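## Task

Take the tube out of the rack by the window and seat it fully in the rack by the door. The tube must never touch the floor. At the end, open the gripper and move the robot away; the tube must stay seated without the robot holding it. The robot must not tip over or be left leaning.

## Robot and tools

ROBOT. The robot is a simulated Hello Robot Stretch 3 with one arm. It has a two-wheeled base (0.33 m long, 0.34 m wide), a lift that rides up a mast, and a telescoping arm that reaches out to the robot's RIGHT. The base cannot move sideways. To shift the gripper forward or back, drive the base. Turns pivot about the point midway between the wheels, 0.05 m behind the front edge. With the arm retracted and the wrist folded, a turn sweeps a circle of radius 0.28 m. An unfolded, level wrist reaches outside that circle. Something may occasionally nudge loose objects.

FRAMES. In the base frame the origin is on the floor between the drive wheels, x points forward, y left and z up. hand_pose is reported in this frame, at the point where the closed fingertips meet. The odometry frame is the base frame as it stood at the start of the scene. Heading is positive to the left and runs from -3.142 to 3.142.

TOOL execute_actions. Its argument is actions, a list run in order. Each action may hold robot, steps (1 to 450 control steps at 30 per second; 1 if omitted) and until. An action with only steps just waits. An empty list returns the current state and images.

The robot field holds one command, a list of up to 8 commands run in sequence, or {"stop": true}. A stop brakes everything and clears the queue. A queue may also contain {"pause_s": s}, with s at most 15 seconds.

A command may contain base, joints and contact_limits:
- base takes exactly one key. translate_m is a relative drive in metres, forward positive, |d| at most 1. rotate_rad is a relative turn in radians, left (counter-clockwise) positive, |d| at most 3.2. Both are measured from where the base is when that command starts.
- joints is a set of absolute targets by name. Joints you leave out keep their previous goals. Ranges:
  - lift_m: 0 to 1.1, arm height.
  - arm_m: 0 to 0.52, extension.
  - wrist_yaw_rad: -1.345 to 4.42. At 0 the gripper points along the arm, positive turns it toward the front, and 3.0 folds it over the base.
  - wrist_pitch_rad: -1.57 to 0.451. 0 is level; negative tips the fingertips down.
  - wrist_roll_rad: -2.911 to 2.911. At 0 the fingers sit side by side.
  - gripper_m: -0.089 to 0.179, higher is wider. The real fingertip gap is smaller than this value: by 0.007 when nearly shut, by 0.025 when fully open, and 0 below 0.007.
  - head_pan_rad: -3.953 to 1.73. 0 is forward, positive is left, -1.57 looks along the arm.
  - head_tilt_rad: -1.53 to 0.419. Negative looks down.
- contact_limits: {"arm_m": e} sets the motor effort (1 to 100 %) at which the arm stops with contact_stop. It lasts until the arm's next command.

Motions start together and keep running between calls and while you think. A new command overrides older goals at once and discards the rest of any older queue. A queue moves to its next command only after the previous one finishes done; gripper_m and base may also end off_target. Otherwise the rest of the queue is dropped. One invalid or out-of-range number rejects the whole call.

until ends an action early once every condition is met. {"robot": {"status": "ended"}} waits until nothing is moving and no queue is running. You can also compare fields, for example "lift_m": [">", 0.3] or "arm_m_status": ["!=", "moving"]. Allowed operators are =, !=, <, <=, > and >=. Do not wait on exact equality after done. {"any": {"status": "ended"}} fires when the first motion ends.

SPEED. The base reaches 0.30 m/s and 1.9 rad/s only when stowed: lift_m below 0.30, arm_m below 0.03 and wrist_yaw_rad above 2.54. Otherwise it is capped at 0.10 m/s and 0.63 rad/s.

GRIPPING. To grasp, command gripper_m below the tube's width. To release, command at least 0.02 more than where the fingers touched. Neither the reading nor done proves you are holding the tube, so check with the cameras. Squeezing very hard makes the stall guard ease off, and the tube may slip.

SELF-COLLISION. Fold or unfold the wrist only with lift_m between 0.32 and 0.95, wrist_pitch_rad at -0.4 and roll near 0. Once folded, the lift may go down to 0.25. If wrist_yaw_rad is below -0.4, keep pitch at -0.5 or lower.

TOOL zoom_image. Arguments: camera (head_camera, nav_camera or wrist_camera) and region [x0, y0, x1, y1] in pixels of that camera's latest image, at most 504 by 504. head_camera and nav_camera turn with the head; wrist_camera rides on the gripper.

TOOL finished_scene. Argument: scene (1 or 2). It ends that scene for good and reports success. Let every motion end before calling it.

RESULTS. Each result is one snapshot plus one image per camera.
- base_status shows progress and the goal in brackets, measured from wheel turns, which include slip.
- joint_goals and joint_status give goals and states: moving, done, off_target, contact_stop, time_out, stopped, not_commanded or torque_fault.
- refusals, queue and queue_left describe command handling. Lines starting refused:, dropped: or replaced: explain what happened, counting from 0.
- on_its_own reports goals the robot changed itself, slack or powered-off joints, efforts outside rest range, and base lean.
- Other fields: lidar_m (12 sectors of 30 degrees, the first straight ahead and then counter-clockwise, in a plane 0.17 m up), wrist_depth_mm and head_depth_mm (7x7 median depths), base_tilt in degrees, motor_effort in % with its peak, measured_speeds, and turned_by_wheels and turned_by_imu.

CONTACT AND SAFETY. The arm and lift stop and go slack on firm contact. The base, wrist and head have no such stop. A wrist pushed hard for long switches its servo off for 10 s; avoid this. Pushing against something rigid with the gripper above about 0.45 m, pushing again after a contact_stop, or driving while gripping something fixed can tip the robot. If it snags, undo the last move in small steps. If it leans, free the gripper and, if needed, drop lift_m to about 0.2. Avoid drops, slams and hard pushes, and keep the tube well clear of the floor.

Each tool is called after "Request:" as name(argument=value, ...), one argument or row to a line, values as JSON.

## Session

Request:
execute_actions(
  actions=[],
)

Scene clock: 0.00 s.
robot.base_odometry: x=+0.000 y=+0.000 heading=+0.000 (m, m, rad; robot's odometry frame)
robot.turned_by_wheels: +0.000 (rad since the last result)
robot.turned_by_imu: +0.000 (rad since the last result)
robot.base_tilt: forward=+1.0 right=+0.5 (deg)
robot.lidar_m: 1.84 1.80 1.96 1.88 1.72 1.95 0.88 0.86 0.92 1.34 1.57 2.00
robot.head_depth_mm: 2207 2764 2813 2834 2843 2882 2319 / 2208 2642 2631 2646 2654 2726 2319 / 2191 2517 2521 2541 2565 2594 2308 / 2206 2420 2406 2431 2435 2461 2315 / 2091 1838 1848 1862 1868 1891 1905 / 2001 1760 1772 1785 1789 1800 1814 / 2005 1694 1703 1717 1727 1735 1739
robot.base_status: not_commanded
robot.joint_positions: lift_m=+0.469 arm_m=+0.003 wrist_yaw_rad=+2.835 wrist_pitch_rad=-0.481 wrist_roll_rad=+0.012 gripper_m=+0.037 head_pan_rad=+0.017 head_tilt_rad=-0.017
robot.joint_goals: lift_m=+0.469 arm_m=+0.003 wrist_yaw_rad=+2.835 wrist_pitch_rad=-0.481 wrist_roll_rad=+0.012 gripper_m=+0.037 head_pan_rad=+0.017 head_tilt_rad=-0.017
robot.joint_status: lift_m=not_commanded arm_m=not_commanded wrist_yaw_rad=not_commanded wrist_pitch_rad=not_commanded wrist_roll_rad=not_commanded gripper_m=not_commanded head_pan_rad=not_commanded head_tilt_rad=not_commanded
robot.measured_speeds: translate_m=+0.000 rotate_rad=+0.000 lift_m=+0.000 arm_m=+0.000 wrist_yaw_rad=+0.000 wrist_pitch_rad=+0.000 wrist_roll_rad=+0.000 head_pan_rad=+0.000 head_tilt_rad=+0.000
robot: refusals=0 queue=idle queue_left=0
robot.motor_effort: left_wheel=+0 right_wheel=+0 lift_m=+39 arm_m=-1 wrist_yaw_rad=+0 wrist_pitch_rad=+7 wrist_roll_rad=+0 gripper_m=+1 head_pan_rad=+1 head_tilt_rad=+3 (%)
robot.hand_pose: x=+0.0440 y=+0.0581 z=+0.4677 quat_wxyz=(+0.272, +0.708, +0.060, +0.649) (m; robot's base frame)
robot.wrist_depth_mm: - - - - - - - / - - - - - - - / - - - - - - - / - 879 896 918 939 - - / 709 745 773 777 802 811 840 / 632 - 632 671 693 692 717 / 562 - 596 594 600 615 627
pictures: head_camera (sideways: a quarter turn clockwise sets it upright), nav_camera (sideways: a quarter turn counterclockwise sets it upright), wrist_camera
Images, in order (width x height): head_camera 896x504, nav_camera 672x504, wrist_camera 644x364.

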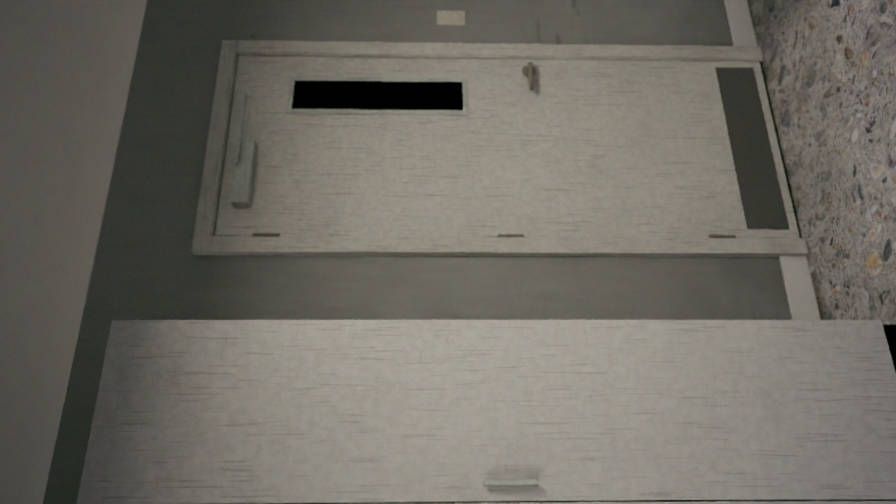

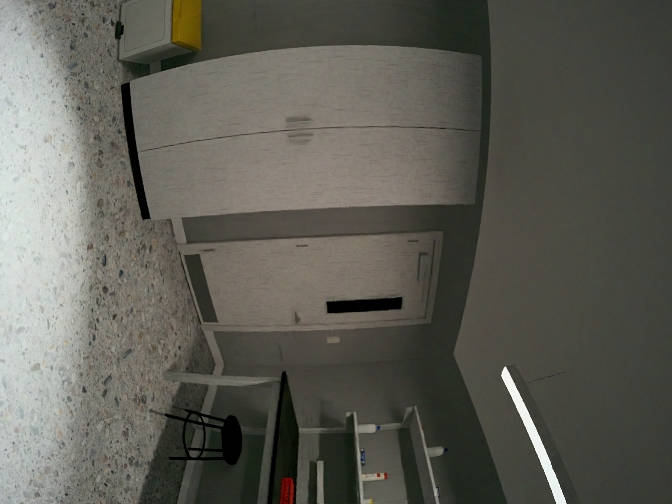

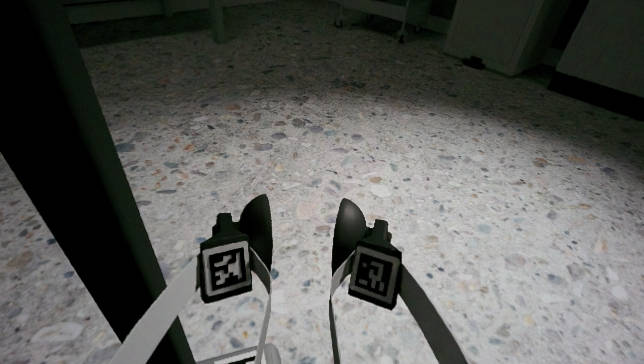

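Request:
execute_actions(
  actions=[
    {"robot": {"joints": {"head_pan_rad": -1.0, "head_tilt_rad": -0.4}}, "steps": 150, "until": {"robot": {"status": "ended"}}},
  ],
)

Scene clock: 7.93 s.
robot.base_odometry: x=+0.000 y=+0.000 heading=+0.000 (m, m, rad; robot's odometry frame)
robot.turned_by_wheels: +0.000 (rad since the last result)
robot.turned_by_imu: +0.001 (rad since the last result)
robot.base_tilt: forward=+0.9 right=+0.6 (deg)
robot.lidar_m: 1.84 1.80 1.96 1.87 1.72 1.95 0.88 0.87 0.92 1.34 1.57 1.99
robot.head_depth_mm: 1994 2132 2262 2451 2315 1793 1458 / 1989 2155 2304 2481 2320 1782 1455 / 2010 2184 1879 2465 2217 1791 1458 / 2049 2208 1894 2523 2331 1794 1465 / 2091 2244 1893 2591 2332 1804 1468 / 2099 2263 1770 2648 2324 1799 1462 / 2121 2298 1836 2629 2342 1793 1462
robot.base_status: not_commanded
robot.joint_positions: lift_m=+0.469 arm_m=+0.003 wrist_yaw_rad=+2.835 wrist_pitch_rad=-0.481 wrist_roll_rad=+0.012 gripper_m=+0.037 head_pan_rad=-0.993 head_tilt_rad=-0.395
robot.joint_goals: lift_m=+0.469 arm_m=+0.003 wrist_yaw_rad=+2.835 wrist_pitch_rad=-0.481 wrist_roll_rad=+0.012 gripper_m=+0.037 head_pan_rad=-1.000 head_tilt_rad=-0.400
robot.joint_status: lift_m=not_commanded arm_m=not_commanded wrist_yaw_rad=not_commanded wrist_pitch_rad=not_commanded wrist_roll_rad=not_commanded gripper_m=not_commanded head_pan_rad=done head_tilt_rad=done
robot.measured_speeds: translate_m=+0.000 rotate_rad=+0.000 lift_m=+0.000 arm_m=+0.000 wrist_yaw_rad=+0.000 wrist_pitch_rad=+0.000 wrist_roll_rad=+0.000 head_pan_rad=+0.000 head_tilt_rad=+0.000
robot: refusals=0 queue=done queue_left=0
robot.motor_effort: left_wheel=+1(0) right_wheel=+0(0) lift_m=+39(39) arm_m=-1(1) wrist_yaw_rad=+0(0) wrist_pitch_rad=+7(7) wrist_roll_rad=+0(0) gripper_m=+0(0) head_pan_rad=-3(47) head_tilt_rad=+0(22) (%)
robot.hand_pose: x=+0.0440 y=+0.0581 z=+0.4677 quat_wxyz=(+0.272, +0.708, +0.060, +0.649) (m; robot's base frame)
robot.wrist_depth_mm: - - - - - - - / - - - - - - - / - - - - - - - / - 888 901 950 967 - - / 716 759 769 773 787 828 834 / 632 - 629 668 698 693 719 / 558 - 596 589 604 617 625
pictures: head_camera (sideways: a quarter turn clockwise sets it upright), nav_camera (sideways: a quarter turn counterclockwise sets it upright), wrist_camera
camera_calibration (this result's frames):
head_camera: T_world_to_cam=[[-0.228705, 0.342299, -0.911332, 1.21013], [0.83358, 0.552396, -0.00171044, 0.000864127], [0.502831, -0.760059, -0.411669, 0.493537], [0, 0, 0, 1]] pos_world=[0.0278769, -0.0395874, 1.30601]
nav_camera: T_world_to_cam=[[0.160422, -0.331039, 0.929881, -1.16914], [-0.862035, -0.505877, -0.0313758, 0.0944711], [0.480792, -0.796556, -0.36652, 0.435726], [0, 0, 0, 1]] pos_world=[0.0594997, 0.00783974, 1.24983]
Images, in order (width x height): head_camera 896x504, nav_camera 672x504, wrist_camera 644x364.

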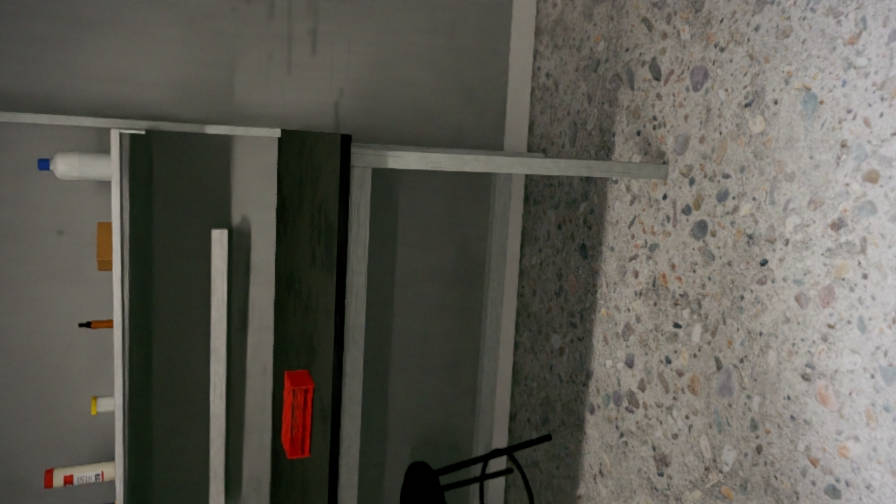

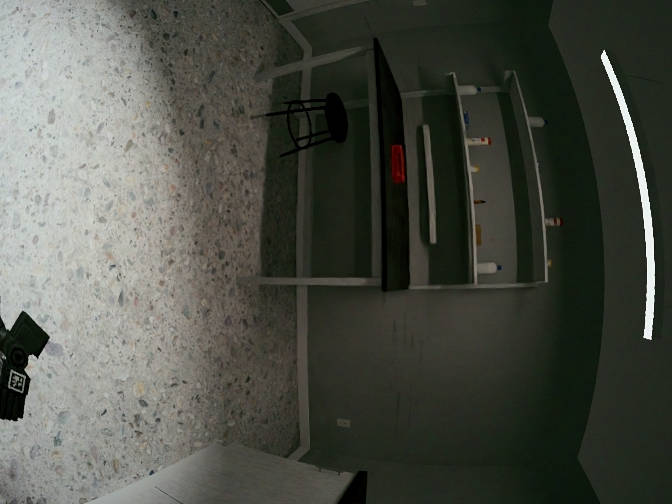

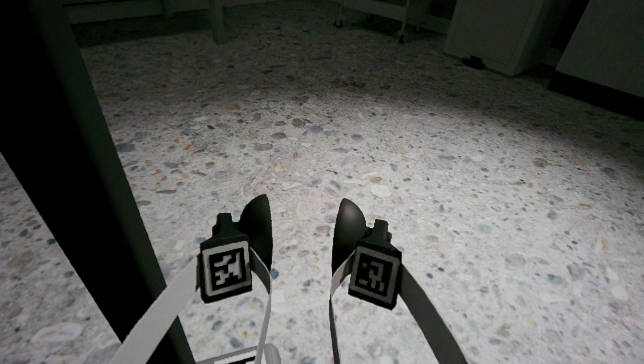

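The rack near the door is the red one on that bench. Now I'll find the window.

Request:
execute_actions(
  actions=[
    {"robot": {"joints": {"head_pan_rad": -2.6, "head_tilt_rad": -0.4}}, "steps": 150, "until": {"robot": {"status": "ended"}}},
  ],
)

Request:
execute_actions(
  actions=[
    {"robot": {"joints": {"head_pan_rad": 1.6, "head_tilt_rad": -0.4}}, "steps": 250, "until": {"robot": {"status": "ended"}}},
  ],
)

Scene clock: 14.87 s.
robot.base_odometry: x=+0.000 y=+0.000 heading=+0.000 (m, m, rad; robot's odometry frame)
robot.turned_by_wheels: +0.000 (rad since the last result)
robot.turned_by_imu: +0.001 (rad since the last result)
robot.base_tilt: forward=+0.9 right=+0.4 (deg)
robot.lidar_m: 1.84 1.81 1.95 1.88 1.72 1.96 0.88 0.86 0.92 1.34 1.57 1.99
robot.head_depth_mm: 971 1331 1082 944 953 1034 1132 / 982 1349 1195 956 966 1052 1152 / 994 1365 1433 997 974 1068 1172 / 1003 1379 1456 997 992 1087 1195 / 1015 1393 1471 1000 1005 1099 1214 / 1036 1411 1469 1005 1022 1119 1240 / 1038 1433 1502 1007 1036 1136 1256
robot.base_status: not_commanded
robot.joint_positions: lift_m=+0.469 arm_m=+0.003 wrist_yaw_rad=+2.835 wrist_pitch_rad=-0.481 wrist_roll_rad=+0.012 gripper_m=+0.037 head_pan_rad=-2.593 head_tilt_rad=-0.395
robot.joint_goals: lift_m=+0.469 arm_m=+0.003 wrist_yaw_rad=+2.835 wrist_pitch_rad=-0.481 wrist_roll_rad=+0.012 gripper_m=+0.037 head_pan_rad=-2.600 head_tilt_rad=-0.400
robot.joint_status: lift_m=not_commanded arm_m=not_commanded wrist_yaw_rad=not_commanded wrist_pitch_rad=not_commanded wrist_roll_rad=not_commanded gripper_m=not_commanded head_pan_rad=done head_tilt_rad=done
robot.measured_speeds: translate_m=+0.000 rotate_rad=+0.000 lift_m=+0.000 arm_m=+0.000 wrist_yaw_rad=+0.000 wrist_pitch_rad=+0.000 wrist_roll_rad=+0.000 head_pan_rad=+0.000 head_tilt_rad=+0.000
robot: refusals=0 queue=done queue_left=0
robot.motor_effort: left_wheel=+0(0) right_wheel=+0(0) lift_m=+39(39) arm_m=-1(1) wrist_yaw_rad=+0(0) wrist_pitch_rad=+7(7) wrist_roll_rad=+0(0) gripper_m=+0(0) head_pan_rad=-3(46) head_tilt_rad=-2(1) (%)
robot.hand_pose: x=+0.0440 y=+0.0581 z=+0.4677 quat_wxyz=(+0.272, +0.708, +0.060, +0.649) (m; robot's base frame)
robot.wrist_depth_mm: - - - - - - - / - - - - - - - / - - - - - - - / - 877 891 929 952 - - / 712 749 780 785 810 819 838 / 632 - 630 669 693 699 718 / 566 - 593 601 603 619 623
pictures: head_camera (sideways: a quarter turn clockwise sets it upright), nav_camera (sideways: a quarter turn counterclockwise sets it upright), wrist_camera
camera_calibration (this result's frames):
head_camera: T_world_to_cam=[[0.349084, 0.218768, -0.911198, 1.20643], [0.527824, -0.849352, -0.00170809, 0.00272619], [-0.774301, -0.480356, -0.411966, 0.501713], [0, 0, 0, 1]] pos_world=[-0.0341075, -0.0206126, 1.30599]
nav_camera: T_world_to_cam=[[-0.335839, -0.150846, 0.929762, -1.16596], [-0.480484, 0.876442, -0.0313604, 0.0921236], [-0.810152, -0.457268, -0.366823, 0.443994], [0, 0, 0, 1]] pos_world=[0.0123918, -0.0535969, 1.24982]
wrist_camera: T_world_to_cam=[[0.946554, -0.317418, 0.0572775, -0.05528], [-0.155595, -0.604912, -0.780942, 0.437787], [0.282533, 0.730292, -0.621971, 0.404409], [0, 0, 0, 1]] pos_world=[0.00618428, -0.0480611, 0.596583]
Images, in order (width x height): head_camera 896x504, nav_camera 672x504, wrist_camera 644x364.

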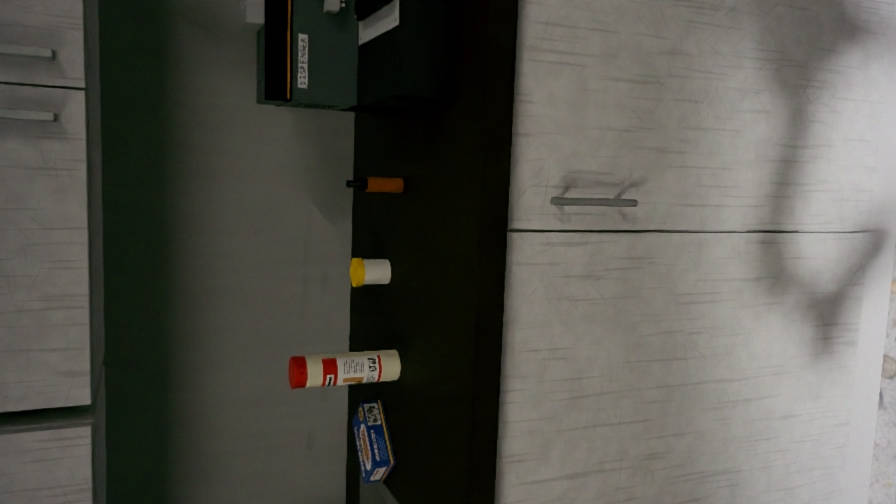

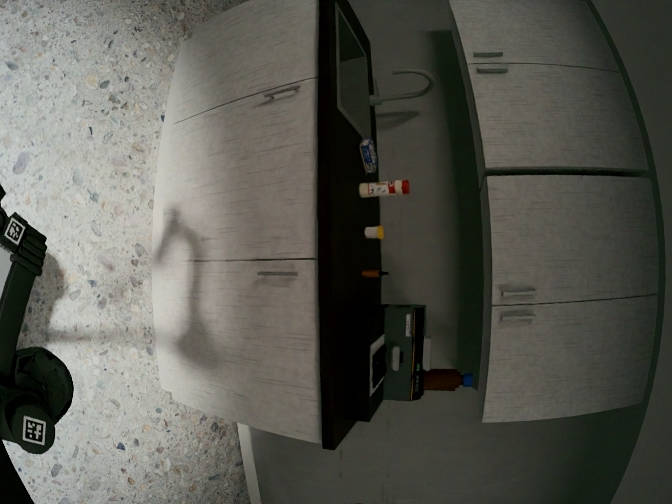

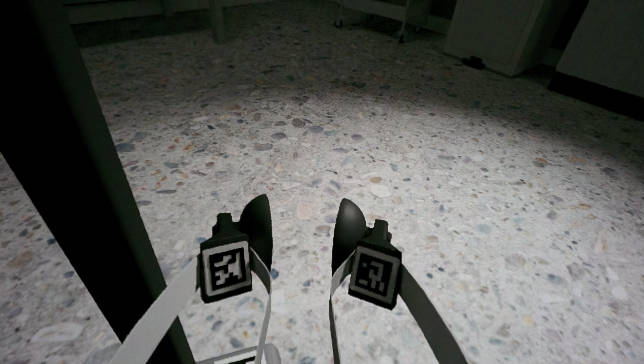

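Scene clock: 17.40 s.
robot.base_odometry: x=+0.000 y=+0.000 heading=+0.000 (m, m, rad; robot's odometry frame)
robot.turned_by_wheels: +0.000 (rad since the last result)
robot.turned_by_imu: +0.000 (rad since the last result)
robot.base_tilt: forward=+0.9 right=+0.5 (deg)
robot.lidar_m: 1.84 1.81 1.96 1.88 1.73 1.95 0.88 0.87 0.92 1.34 1.57 2.07
robot.head_depth_mm: 2585 2785 3038 3134 2286 1789 1460 / 2491 2667 2861 3061 2308 1797 1462 / 2388 2557 2713 2925 2231 1789 1455 / 2280 2439 2130 2785 2332 1791 1462 / 2181 2352 2147 2671 2326 1794 1466 / 2096 2241 1769 2546 2338 1801 1469 / 2030 2152 1906 2432 2334 1796 1470
robot.base_status: not_commanded
robot.joint_positions: lift_m=+0.469 arm_m=+0.003 wrist_yaw_rad=+2.835 wrist_pitch_rad=-0.481 wrist_roll_rad=+0.012 gripper_m=+0.037 head_pan_rad=+1.593 head_tilt_rad=-0.395
robot.joint_goals: lift_m=+0.469 arm_m=+0.003 wrist_yaw_rad=+2.835 wrist_pitch_rad=-0.481 wrist_roll_rad=+0.012 gripper_m=+0.037 head_pan_rad=+1.600 head_tilt_rad=-0.400
robot.joint_status: lift_m=not_commanded arm_m=not_commanded wrist_yaw_rad=not_commanded wrist_pitch_rad=not_commanded wrist_roll_rad=not_commanded gripper_m=not_commanded head_pan_rad=done head_tilt_rad=done
robot.measured_speeds: translate_m=+0.000 rotate_rad=+0.000 lift_m=+0.000 arm_m=+0.000 wrist_yaw_rad=+0.000 wrist_pitch_rad=+0.000 wrist_roll_rad=+0.000 head_pan_rad=+0.000 head_tilt_rad=+0.000
robot: refusals=0 queue=done queue_left=0
robot.motor_effort: left_wheel=+0(1) right_wheel=+1(1) lift_m=+39(39) arm_m=-1(1) wrist_yaw_rad=+1(1) wrist_pitch_rad=+7(7) wrist_roll_rad=+0(0) gripper_m=+0(0) head_pan_rad=+5(47) head_tilt_rad=-1(2) (%)
robot.hand_pose: x=+0.0440 y=+0.0581 z=+0.4677 quat_wxyz=(+0.272, +0.708, +0.060, +0.649) (m; robot's base frame)
robot.wrist_depth_mm: - - - - - - - / - - - - - - - / - - - - - - - / - 890 895 924 959 - - / 725 753 782 768 791 820 837 / 636 - 631 678 689 700 723 / 566 - 592 594 599 612 634
pictures: head_camera (sideways: a quarter turn clockwise sets it upright), nav_camera (sideways: a quarter turn counterclockwise sets it upright), wrist_camera
camera_calibration (this result's frames):
head_camera: T_world_to_cam=[[0.0135715, -0.411746, -0.911198, 1.20848], [-0.999573, -0.0291668, -0.00170809, 0.0120433], [-0.0258734, 0.910832, -0.411966, 0.497148], [0, 0, 0, 1]] pos_world=[0.00850023, 0.0451194, 1.30599]
nav_camera: T_world_to_cam=[[0.0384799, 0.366145, 0.929762, -1.16824], [0.999186, -0.0253749, -0.0313604, 0.0830976], [0.0121102, 0.930212, -0.366823, 0.438979], [0, 0, 0, 1]] pos_world=[-0.0433922, 0.0215115, 1.24982]
Images, in order (width x height): head_camera 896x504, nav_camera 672x504, wrist_camera 644x364.

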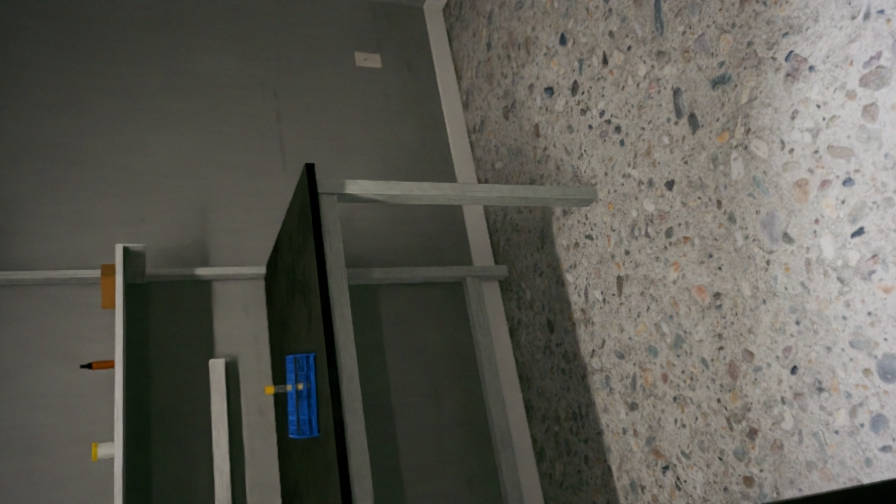

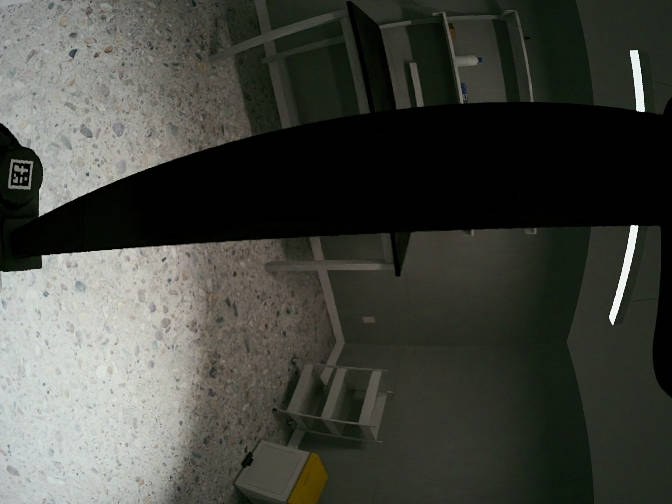

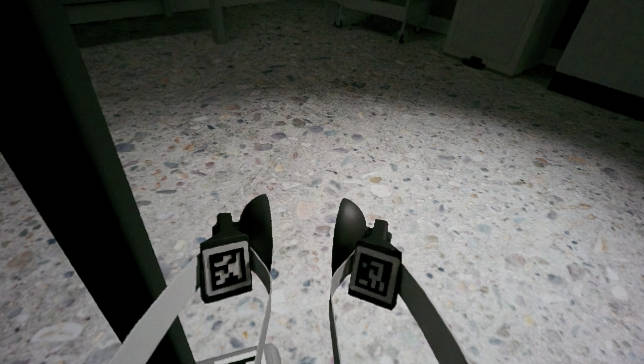

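Request:
execute_actions(
  actions=[
    {"robot": [{"joints": {"lift_m": 0.28, "wrist_pitch_rad": -0.4, "wrist_yaw_rad": 3.0, "head_pan_rad": 0.0, "head_tilt_rad": -0.5}}, {"base": {"rotate_rad": 1.681}}, {"base": {"translate_m": 1.0}}, {"base": {"translate_m": 0.2}}, {"base": {"rotate_rad": 1.89}, "joints": {"head_pan_rad": -1.57, "head_tilt_rad": -0.6}}], "steps": 450, "until": {"robot": {"status": "ended"}}},
    {"steps": 300, "until": {"robot": {"status": "ended"}}},
  ],
)

Scene clock: 75.23 s.
robot.base_odometry: x=-0.132 y=+1.193 heading=-2.712 (m, m, rad; robot's odometry frame)
robot.turned_by_wheels: +3.571 (rad since the last result)
robot.turned_by_imu: +3.505 (rad since the last result)
robot.base_tilt: forward=+0.9 right=+0.4 (deg)
robot.lidar_m: 1.89 1.41 1.71 2.70 2.11 1.50 1.36 1.36 0.72 1.18 1.21 1.05
robot.head_depth_mm: 1114 1196 899 665 1658 1493 1274 / 1108 1204 904 666 1622 1495 1276 / 1096 1201 905 668 1608 1493 1278 / 1094 1195 864 670 1607 1498 1281 / 1089 1189 911 672 1613 1497 1282 / 1088 1184 914 674 1675 1506 1278 / 1082 1182 918 675 1674 1503 1281
robot.base_status: done (rotate_rad +1.8899 of +1.8900)
robot.joint_positions: lift_m=+0.280 arm_m=+0.003 wrist_yaw_rad=+2.998 wrist_pitch_rad=-0.422 wrist_roll_rad=+0.012 gripper_m=+0.037 head_pan_rad=-1.563 head_tilt_rad=-0.593
robot.joint_goals: lift_m=+0.280 arm_m=+0.003 wrist_yaw_rad=+3.000 wrist_pitch_rad=-0.400 wrist_roll_rad=+0.012 gripper_m=+0.037 head_pan_rad=-1.570 head_tilt_rad=-0.600
robot.joint_status: lift_m=done arm_m=not_commanded wrist_yaw_rad=done wrist_pitch_rad=done wrist_roll_rad=not_commanded gripper_m=not_commanded head_pan_rad=done head_tilt_rad=done
robot.measured_speeds: translate_m=+0.000 rotate_rad=+0.000 lift_m=+0.000 arm_m=+0.000 wrist_yaw_rad=+0.000 wrist_pitch_rad=+0.000 wrist_roll_rad=+0.000 head_pan_rad=+0.000 head_tilt_rad=+0.000
robot: refusals=0 queue=done queue_left=0
robot.motor_effort: left_wheel=-4(14) right_wheel=+6(16) lift_m=+34(38) arm_m=-2(2) wrist_yaw_rad=+1(4) wrist_pitch_rad=+10(11) wrist_roll_rad=+0(0) gripper_m=+1(1) head_pan_rad=-3(47) head_tilt_rad=-2(10) (%)
robot.hand_pose: x=+0.0108 y=+0.0738 z=+0.2920 quat_wxyz=(+0.198, +0.704, +0.097, +0.675) (m; robot's base frame)
robot.wrist_depth_mm: - - - - - - - / - - - - - - - / 800 - 850 877 916 939 - / 636 642 688 704 718 740 766 / 533 545 - 578 600 606 624 / 465 486 - 497 509 516 526 / - - - 434 435 445 451
pictures: head_camera (sideways: a quarter turn clockwise sets it upright), nav_camera (sideways: a quarter turn counterclockwise sets it upright), wrist_camera
camera_calibration (this result's frames):
head_camera: T_world_to_cam=[[-0.00906056, 0.583075, -0.812367, 1.07973], [0.999885, 0.0151787, -0.000257479, -0.00204218], [0.0121806, -0.812276, -0.583146, 0.719645], [0, 0, 0, 1]] pos_world=[0.0030592, -0.0449822, 1.29679]
nav_camera: T_world_to_cam=[[-0.0423032, -0.541305, 0.839762, -1.05035], [-0.998766, 0.0447912, -0.021441, 0.0823643], [-0.0260078, -0.839633, -0.542532, 0.667847], [0, 0, 0, 1]] pos_world=[0.0551987, -0.0115034, 1.24614]
wrist_camera: T_world_to_cam=[[0.985116, -0.162448, 0.0561859, -0.0202942], [-0.0482599, -0.575111, -0.81665, 0.311961], [0.164977, 0.801784, -0.574391, 0.275115], [0, 0, 0, 1]] pos_world=[-0.0103402, -0.044467, 0.413927]
Images, in order (width x height): head_camera 896x504, nav_camera 672x504, wrist_camera 644x364.

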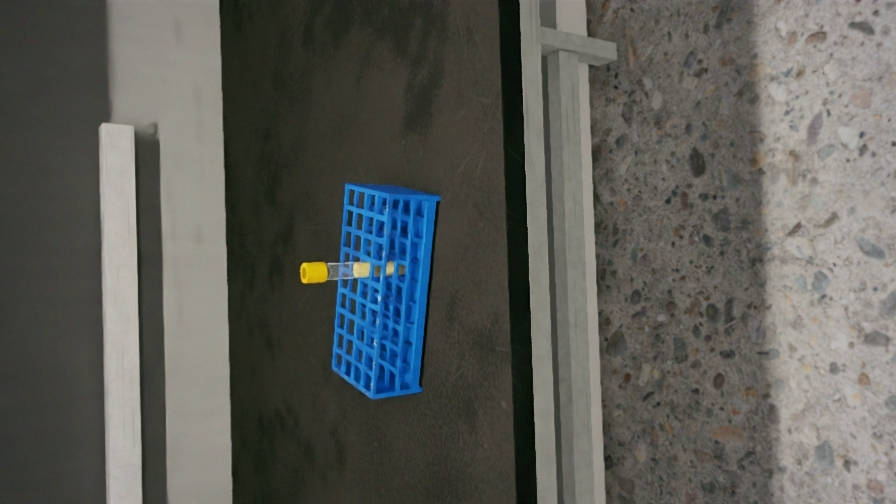

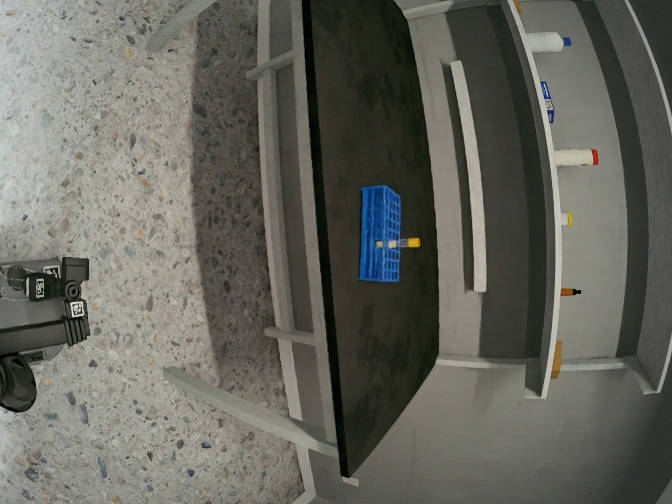

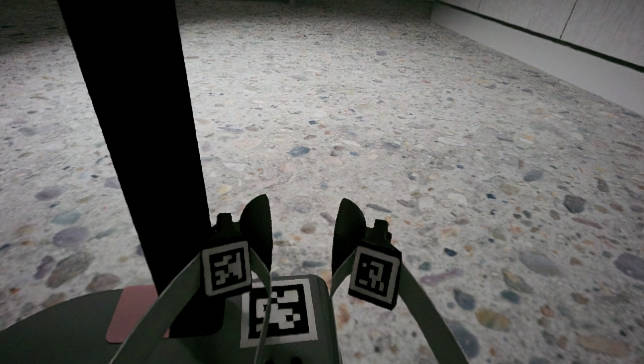

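Request:
zoom_image(
  camera="head_camera",
  region=[270, 160, 470, 420],
)

Request:
execute_actions(
  actions=[
    {"robot": [{"joints": {"lift_m": 0.9}}, {"joints": {"wrist_yaw_rad": 0.0}}, {"joints": {"wrist_pitch_rad": 0.0, "gripper_m": 0.09, "lift_m": 0.95}}], "steps": 450, "until": {"robot": {"status": "ended"}}},
  ],
)

Region (270, 160, 470, 420) of head_camera's 896x504 image, scaled by 1.938, with more detail than that image has; it fills the left 388 columns of this view, and the rest is white.

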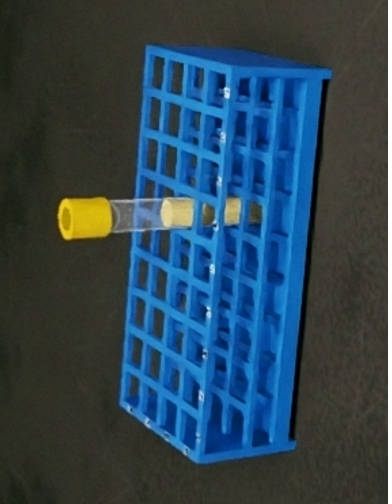

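Scene clock: 94.80 s.
robot.base_odometry: x=-0.132 y=+1.193 heading=-2.712 (m, m, rad; robot's odometry frame)
robot.turned_by_wheels: +0.000 (rad since the last result)
robot.turned_by_imu: +0.002 (rad since the last result)
robot.base_tilt: forward=+1.0 right=+0.5 (deg)
robot.lidar_m: 1.89 1.41 1.71 2.71 2.11 1.51 1.36 1.36 0.72 1.18 1.21 1.05
robot.head_depth_mm: 1114 1196 897 664 1137 - - / 1110 1203 902 718 - - - / 1097 1199 905 689 - - - / 1093 1190 867 670 1602 1461 1277 / 1090 1184 912 672 1607 1497 1280 / 1085 1187 916 674 1669 1503 1284 / 1081 1181 916 674 1676 1509 1285
robot.base_status: done (rotate_rad +1.8898 of +1.8900)
robot.joint_positions: lift_m=+0.950 arm_m=+0.003 wrist_yaw_rad=+0.003 wrist_pitch_rad=-0.026 wrist_roll_rad=+0.012 gripper_m=+0.090 head_pan_rad=-1.563 head_tilt_rad=-0.593
robot.joint_goals: lift_m=+0.950 arm_m=+0.003 wrist_yaw_rad=+0.000 wrist_pitch_rad=+0.000 wrist_roll_rad=+0.012 gripper_m=+0.090 head_pan_rad=-1.570 head_tilt_rad=-0.600
robot.joint_status: lift_m=done arm_m=not_commanded wrist_yaw_rad=done wrist_pitch_rad=done wrist_roll_rad=not_commanded gripper_m=done head_pan_rad=done head_tilt_rad=done
robot.measured_speeds: translate_m=+0.000 rotate_rad=+0.000 lift_m=+0.000 arm_m=+0.000 wrist_yaw_rad=+0.000 wrist_pitch_rad=+0.000 wrist_roll_rad=+0.000 head_pan_rad=+0.000 head_tilt_rad=+0.000
robot: refusals=0 queue=done queue_left=0
robot.motor_effort: left_wheel=-4(4) right_wheel=+4(5) lift_m=+44(45) arm_m=-1(2) wrist_yaw_rad=-2(2) wrist_pitch_rad=+11(9) wrist_roll_rad=+0(0) gripper_m=+1(84) head_pan_rad=-3(4) head_tilt_rad=-3(2) (%)
robot.hand_pose: x=-0.0208 y=-0.4033 z=+1.0579 quat_wxyz=(+0.703, +0.010, -0.711, -0.008) (m; robot's base frame)
robot.wrist_depth_mm: 891 895 900 932 895 812 - / 912 938 942 - - - - / 934 955 - - - - - / 773 821 867 942 - - - / 498 513 436 531 644 616 - / 368 373 387 395 385 436 444 / 297 299 306 313 323 333 340
pictures: head_camera (sideways: a quarter turn clockwise sets it upright), nav_camera (sideways: a quarter turn counterclockwise sets it upright), wrist_camera
camera_calibration (this result's frames):
head_camera: T_world_to_cam=[[-0.00906049, 0.583075, -0.812368, 1.07973], [0.999885, 0.0151786, -0.000257479, -0.00204218], [0.0121805, -0.812276, -0.583146, 0.719645], [0, 0, 0, 1]] pos_world=[0.0030592, -0.0449822, 1.29679]
nav_camera: T_world_to_cam=[[-0.0423033, -0.541305, 0.839762, -1.05035], [-0.998766, 0.0447913, -0.021441, 0.0823644], [-0.0260079, -0.839633, -0.542532, 0.667847], [0, 0, 0, 1]] pos_world=[0.0551987, -0.0115034, 1.24614]
wrist_camera: T_world_to_cam=[[-0.998332, 0.0371614, 0.0441758, -0.0577644], [-0.0351285, 0.216175, -0.975723, 1.14922], [-0.0458089, -0.975647, -0.214509, 0.000836427], [0, 0, 0, 1]] pos_world=[-0.0172593, -0.245469, 1.12405]
Images, in order (width x height): head_camera 896x504, nav_camera 672x504, wrist_camera 644x364.

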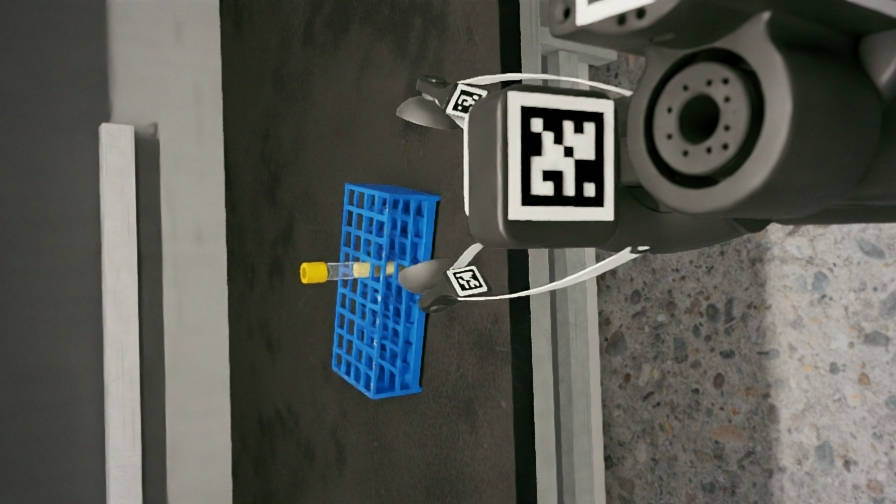

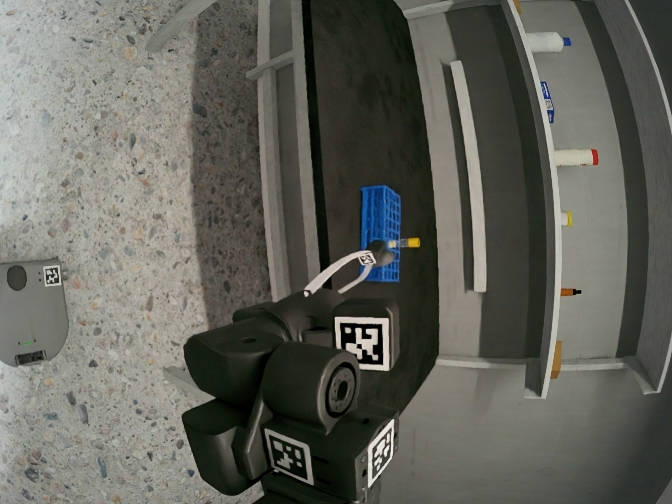

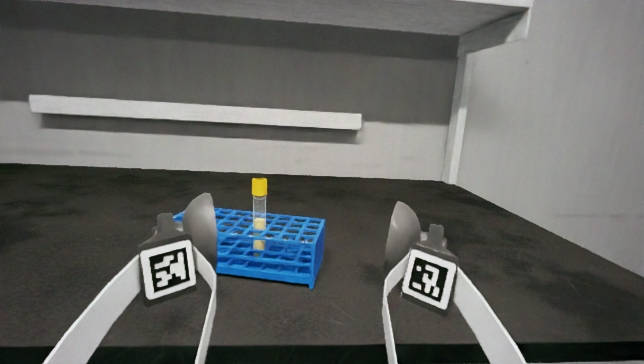

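Request:
execute_actions(
  actions=[
    {"robot": {"base": {"translate_m": 0.052}, "joints": {"lift_m": 0.90, "arm_m": 0.13}}, "steps": 300, "until": {"robot": {"status": "ended"}}},
  ],
)

Scene clock: 128.87 s.
robot.base_odometry: x=-0.179 y=+1.171 heading=-2.712 (m, m, rad; robot's odometry frame)
robot.turned_by_wheels: +0.000 (rad since the last result)
robot.turned_by_imu: +0.001 (rad since the last result)
robot.base_tilt: forward=+0.9 right=+0.6 (deg)
robot.lidar_m: 1.84 1.37 1.64 3.02 2.18 1.56 1.41 1.41 0.75 1.18 1.21 1.00
robot.head_depth_mm: 1112 1196 897 718 - - 1276 / 1094 1203 902 720 - - 1273 / 1098 1192 904 - - 1428 1282 / 1090 1193 908 658 1659 1502 1279 / 1085 1189 912 672 1662 1508 1276 / 1083 1180 913 673 1669 1499 1278 / 1080 1174 917 675 1567 1507 1292
robot.base_status: done (translate_m +0.0520 of +0.0520)
robot.joint_positions: lift_m=+0.900 arm_m=+0.130 wrist_yaw_rad=+0.002 wrist_pitch_rad=-0.025 wrist_roll_rad=+0.012 gripper_m=+0.090 head_pan_rad=-1.563 head_tilt_rad=-0.593
robot.joint_goals: lift_m=+0.900 arm_m=+0.130 wrist_yaw_rad=+0.000 wrist_pitch_rad=+0.000 wrist_roll_rad=+0.012 gripper_m=+0.090 head_pan_rad=-1.570 head_tilt_rad=-0.600
robot.joint_status: lift_m=done arm_m=done wrist_yaw_rad=done wrist_pitch_rad=done wrist_roll_rad=not_commanded gripper_m=done head_pan_rad=done head_tilt_rad=done
robot.measured_speeds: translate_m=+0.000 rotate_rad=+0.000 lift_m=+0.000 arm_m=+0.000 wrist_yaw_rad=+0.000 wrist_pitch_rad=+0.000 wrist_roll_rad=+0.000 head_pan_rad=+0.000 head_tilt_rad=+0.000
robot: refusals=0 queue=done queue_left=0
robot.motor_effort: left_wheel=-4(7) right_wheel=+4(10) lift_m=+33(44) arm_m=+3(4) wrist_yaw_rad=-1(2) wrist_pitch_rad=+11(11) wrist_roll_rad=+0(0) gripper_m=+0(1) head_pan_rad=-3(3) head_tilt_rad=-3(2) (%)
robot.hand_pose: x=-0.0210 y=-0.5303 z=+1.0085 quat_wxyz=(+0.703, +0.010, -0.711, -0.008) (m; robot's base frame)
robot.wrist_depth_mm: 779 790 807 826 853 864 881 / 782 815 826 834 881 884 910 / 823 856 877 876 898 921 961 / 594 632 678 656 794 883 - / 385 395 318 308 494 474 495 / 284 288 279 289 288 333 340 / 229 228 236 242 247 256 259
pictures: head_camera (sideways: a quarter turn clockwise sets it upright), nav_camera (sideways: a quarter turn counterclockwise sets it upright), wrist_camera
camera_calibration (this result's frames):
head_camera: T_world_to_cam=[[-0.0090361, 0.583076, -0.812367, 1.07973], [0.999885, 0.0151368, -0.000257479, -0.00204218], [0.0121465, -0.812277, -0.583146, 0.719645], [0, 0, 0, 1]] pos_world=[0.00305731, -0.0449821, 1.29679]
nav_camera: T_world_to_cam=[[-0.0423259, -0.541303, 0.839762, -1.05035], [-0.998764, 0.0448331, -0.021441, 0.0823643], [-0.0260431, -0.839632, -0.542532, 0.667847], [0, 0, 0, 1]] pos_world=[0.0551983, -0.0115054, 1.24614]
wrist_camera: T_world_to_cam=[[-0.998298, 0.038127, 0.0441374, -0.0505491], [-0.0349271, 0.215266, -0.975931, 1.12816], [-0.0467106, -0.975811, -0.213568, -0.13466], [0, 0, 0, 1]] pos_world=[-0.0173497, -0.372331, 1.07448]
Images, in order (width x height): head_camera 896x504, nav_camera 672x504, wrist_camera 644x364.

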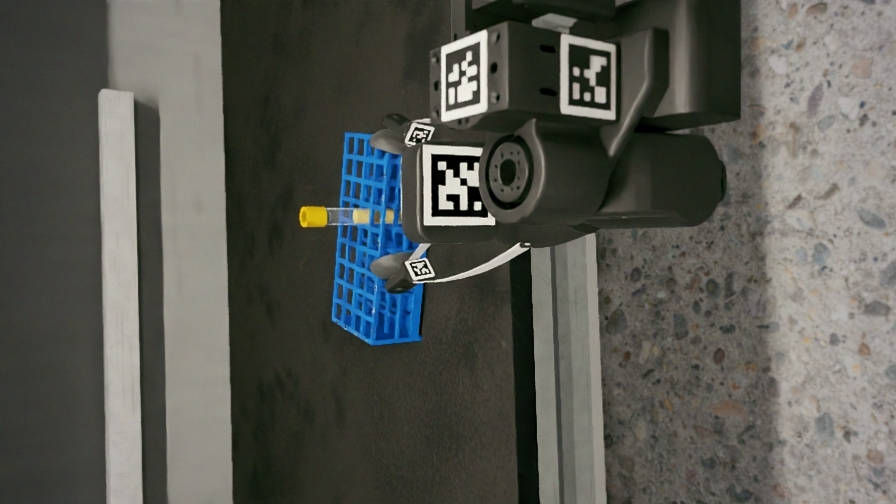

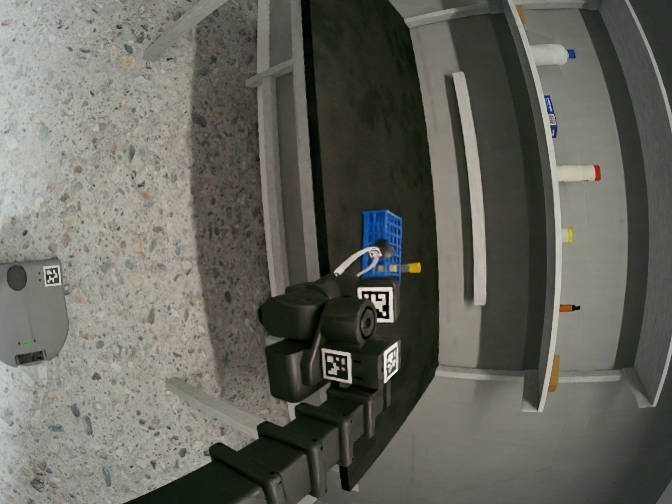

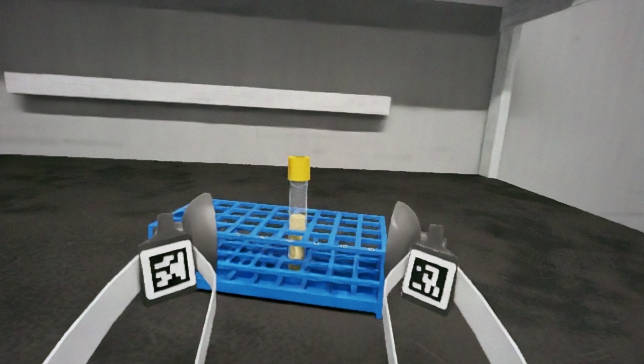

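Request:
execute_actions(
  actions=[
    {"robot": {"joints": {"lift_m": 0.912, "arm_m": 0.21}}, "steps": 300, "until": {"robot": {"status": "ended"}}},
  ],
)

Scene clock: 143.40 s.
robot.base_odometry: x=-0.179 y=+1.171 heading=-2.712 (m, m, rad; robot's odometry frame)
robot.turned_by_wheels: +0.000 (rad since the last result)
robot.turned_by_imu: +0.001 (rad since the last result)
robot.base_tilt: forward=+1.0 right=+0.5 (deg)
robot.lidar_m: 1.84 1.37 1.65 3.02 2.19 1.56 1.41 1.41 0.75 1.18 1.21 1.01
robot.head_depth_mm: 1110 1198 944 - 1655 1485 1274 / 1100 1202 978 - 1706 1479 1276 / 1094 1199 1008 - 1703 1495 1281 / 1090 1190 957 658 1601 1497 1277 / 1087 1186 910 670 1675 1497 1279 / 1083 1184 913 673 1670 1502 1282 / 1079 1178 918 676 1569 1508 1284
robot.base_status: done (translate_m +0.0520 of +0.0520)
robot.joint_positions: lift_m=+0.912 arm_m=+0.210 wrist_yaw_rad=+0.002 wrist_pitch_rad=-0.024 wrist_roll_rad=+0.012 gripper_m=+0.090 head_pan_rad=-1.563 head_tilt_rad=-0.593
robot.joint_goals: lift_m=+0.912 arm_m=+0.210 wrist_yaw_rad=+0.000 wrist_pitch_rad=+0.000 wrist_roll_rad=+0.012 gripper_m=+0.090 head_pan_rad=-1.570 head_tilt_rad=-0.600
robot.joint_status: lift_m=done arm_m=done wrist_yaw_rad=done wrist_pitch_rad=done wrist_roll_rad=not_commanded gripper_m=done head_pan_rad=done head_tilt_rad=done
robot.measured_speeds: translate_m=+0.000 rotate_rad=+0.000 lift_m=+0.000 arm_m=+0.000 wrist_yaw_rad=+0.000 wrist_pitch_rad=+0.000 wrist_roll_rad=+0.000 head_pan_rad=+0.000 head_tilt_rad=+0.000
robot: refusals=0 queue=done queue_left=0
robot.motor_effort: left_wheel=-4(4) right_wheel=+5(5) lift_m=+44(45) arm_m=+3(0) wrist_yaw_rad=-1(0) wrist_pitch_rad=+11(11) wrist_roll_rad=+0(0) gripper_m=+0(1) head_pan_rad=-3(4) head_tilt_rad=-1(1) (%)
robot.hand_pose: x=-0.0210 y=-0.6103 z=+1.0202 quat_wxyz=(+0.703, +0.009, -0.711, -0.008) (m; robot's base frame)
robot.wrist_depth_mm: 711 718 739 750 773 772 804 / 725 730 755 773 788 807 833 / 754 774 791 807 833 843 858 / 637 673 725 771 829 859 891 / 411 425 449 435 523 507 530 / 304 236 234 228 242 358 363 / 244 215 221 214 243 271 277
pictures: head_camera (sideways: a quarter turn clockwise sets it upright), nav_camera (sideways: a quarter turn counterclockwise sets it upright), wrist_camera
camera_calibration (this result's frames):
head_camera: T_world_to_cam=[[-0.00903519, 0.583076, -0.812367, 1.07973], [0.999885, 0.0151352, -0.000257479, -0.00204218], [0.0121452, -0.812277, -0.583146, 0.719645], [0, 0, 0, 1]] pos_world=[0.00305725, -0.0449821, 1.29679]
nav_camera: T_world_to_cam=[[-0.0423267, -0.541303, 0.839762, -1.05035], [-0.998764, 0.0448347, -0.021441, 0.0823643], [-0.0260444, -0.839632, -0.542532, 0.667847], [0, 0, 0, 1]] pos_world=[0.0551982, -0.0115055, 1.24614]
wrist_camera: T_world_to_cam=[[-0.998297, 0.0381567, 0.0441341, -0.0479994], [-0.0349211, 0.21519, -0.975948, 1.15675], [-0.0467361, -0.975827, -0.213491, -0.210323], [0, 0, 0, 1]] pos_world=[-0.0173523, -0.452329, 1.08615]
Images, in order (width x height): head_camera 896x504, nav_camera 672x504, wrist_camera 644x364.

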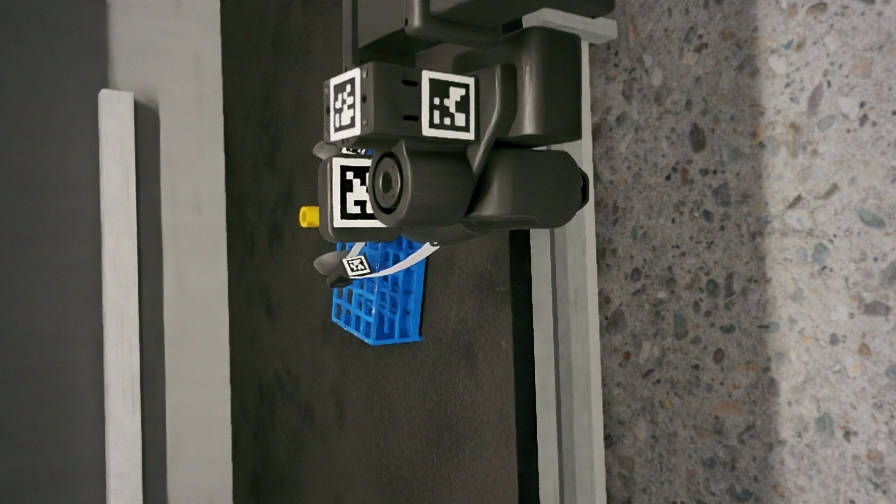

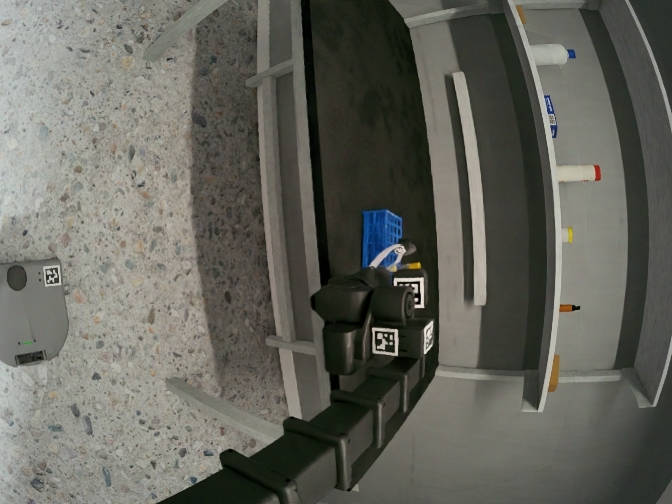

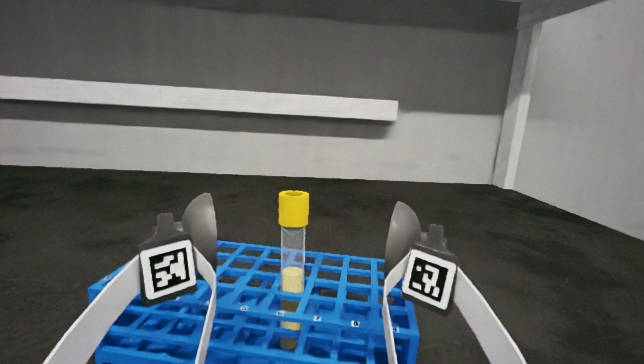

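Request:
zoom_image(
  camera="wrist_camera",
  region=[150, 150, 470, 364],
)

Region (150, 150, 470, 364) of wrist_camera's 644x364 image, scaled by 1.575; it fills the top 337 rows of this view, and the rest is white.

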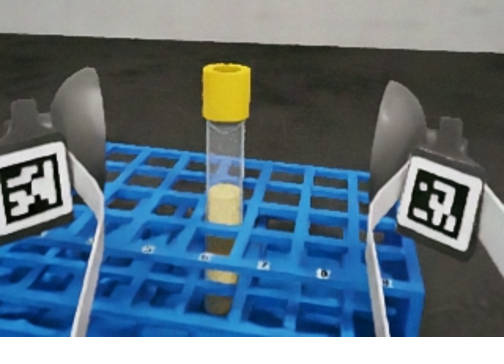

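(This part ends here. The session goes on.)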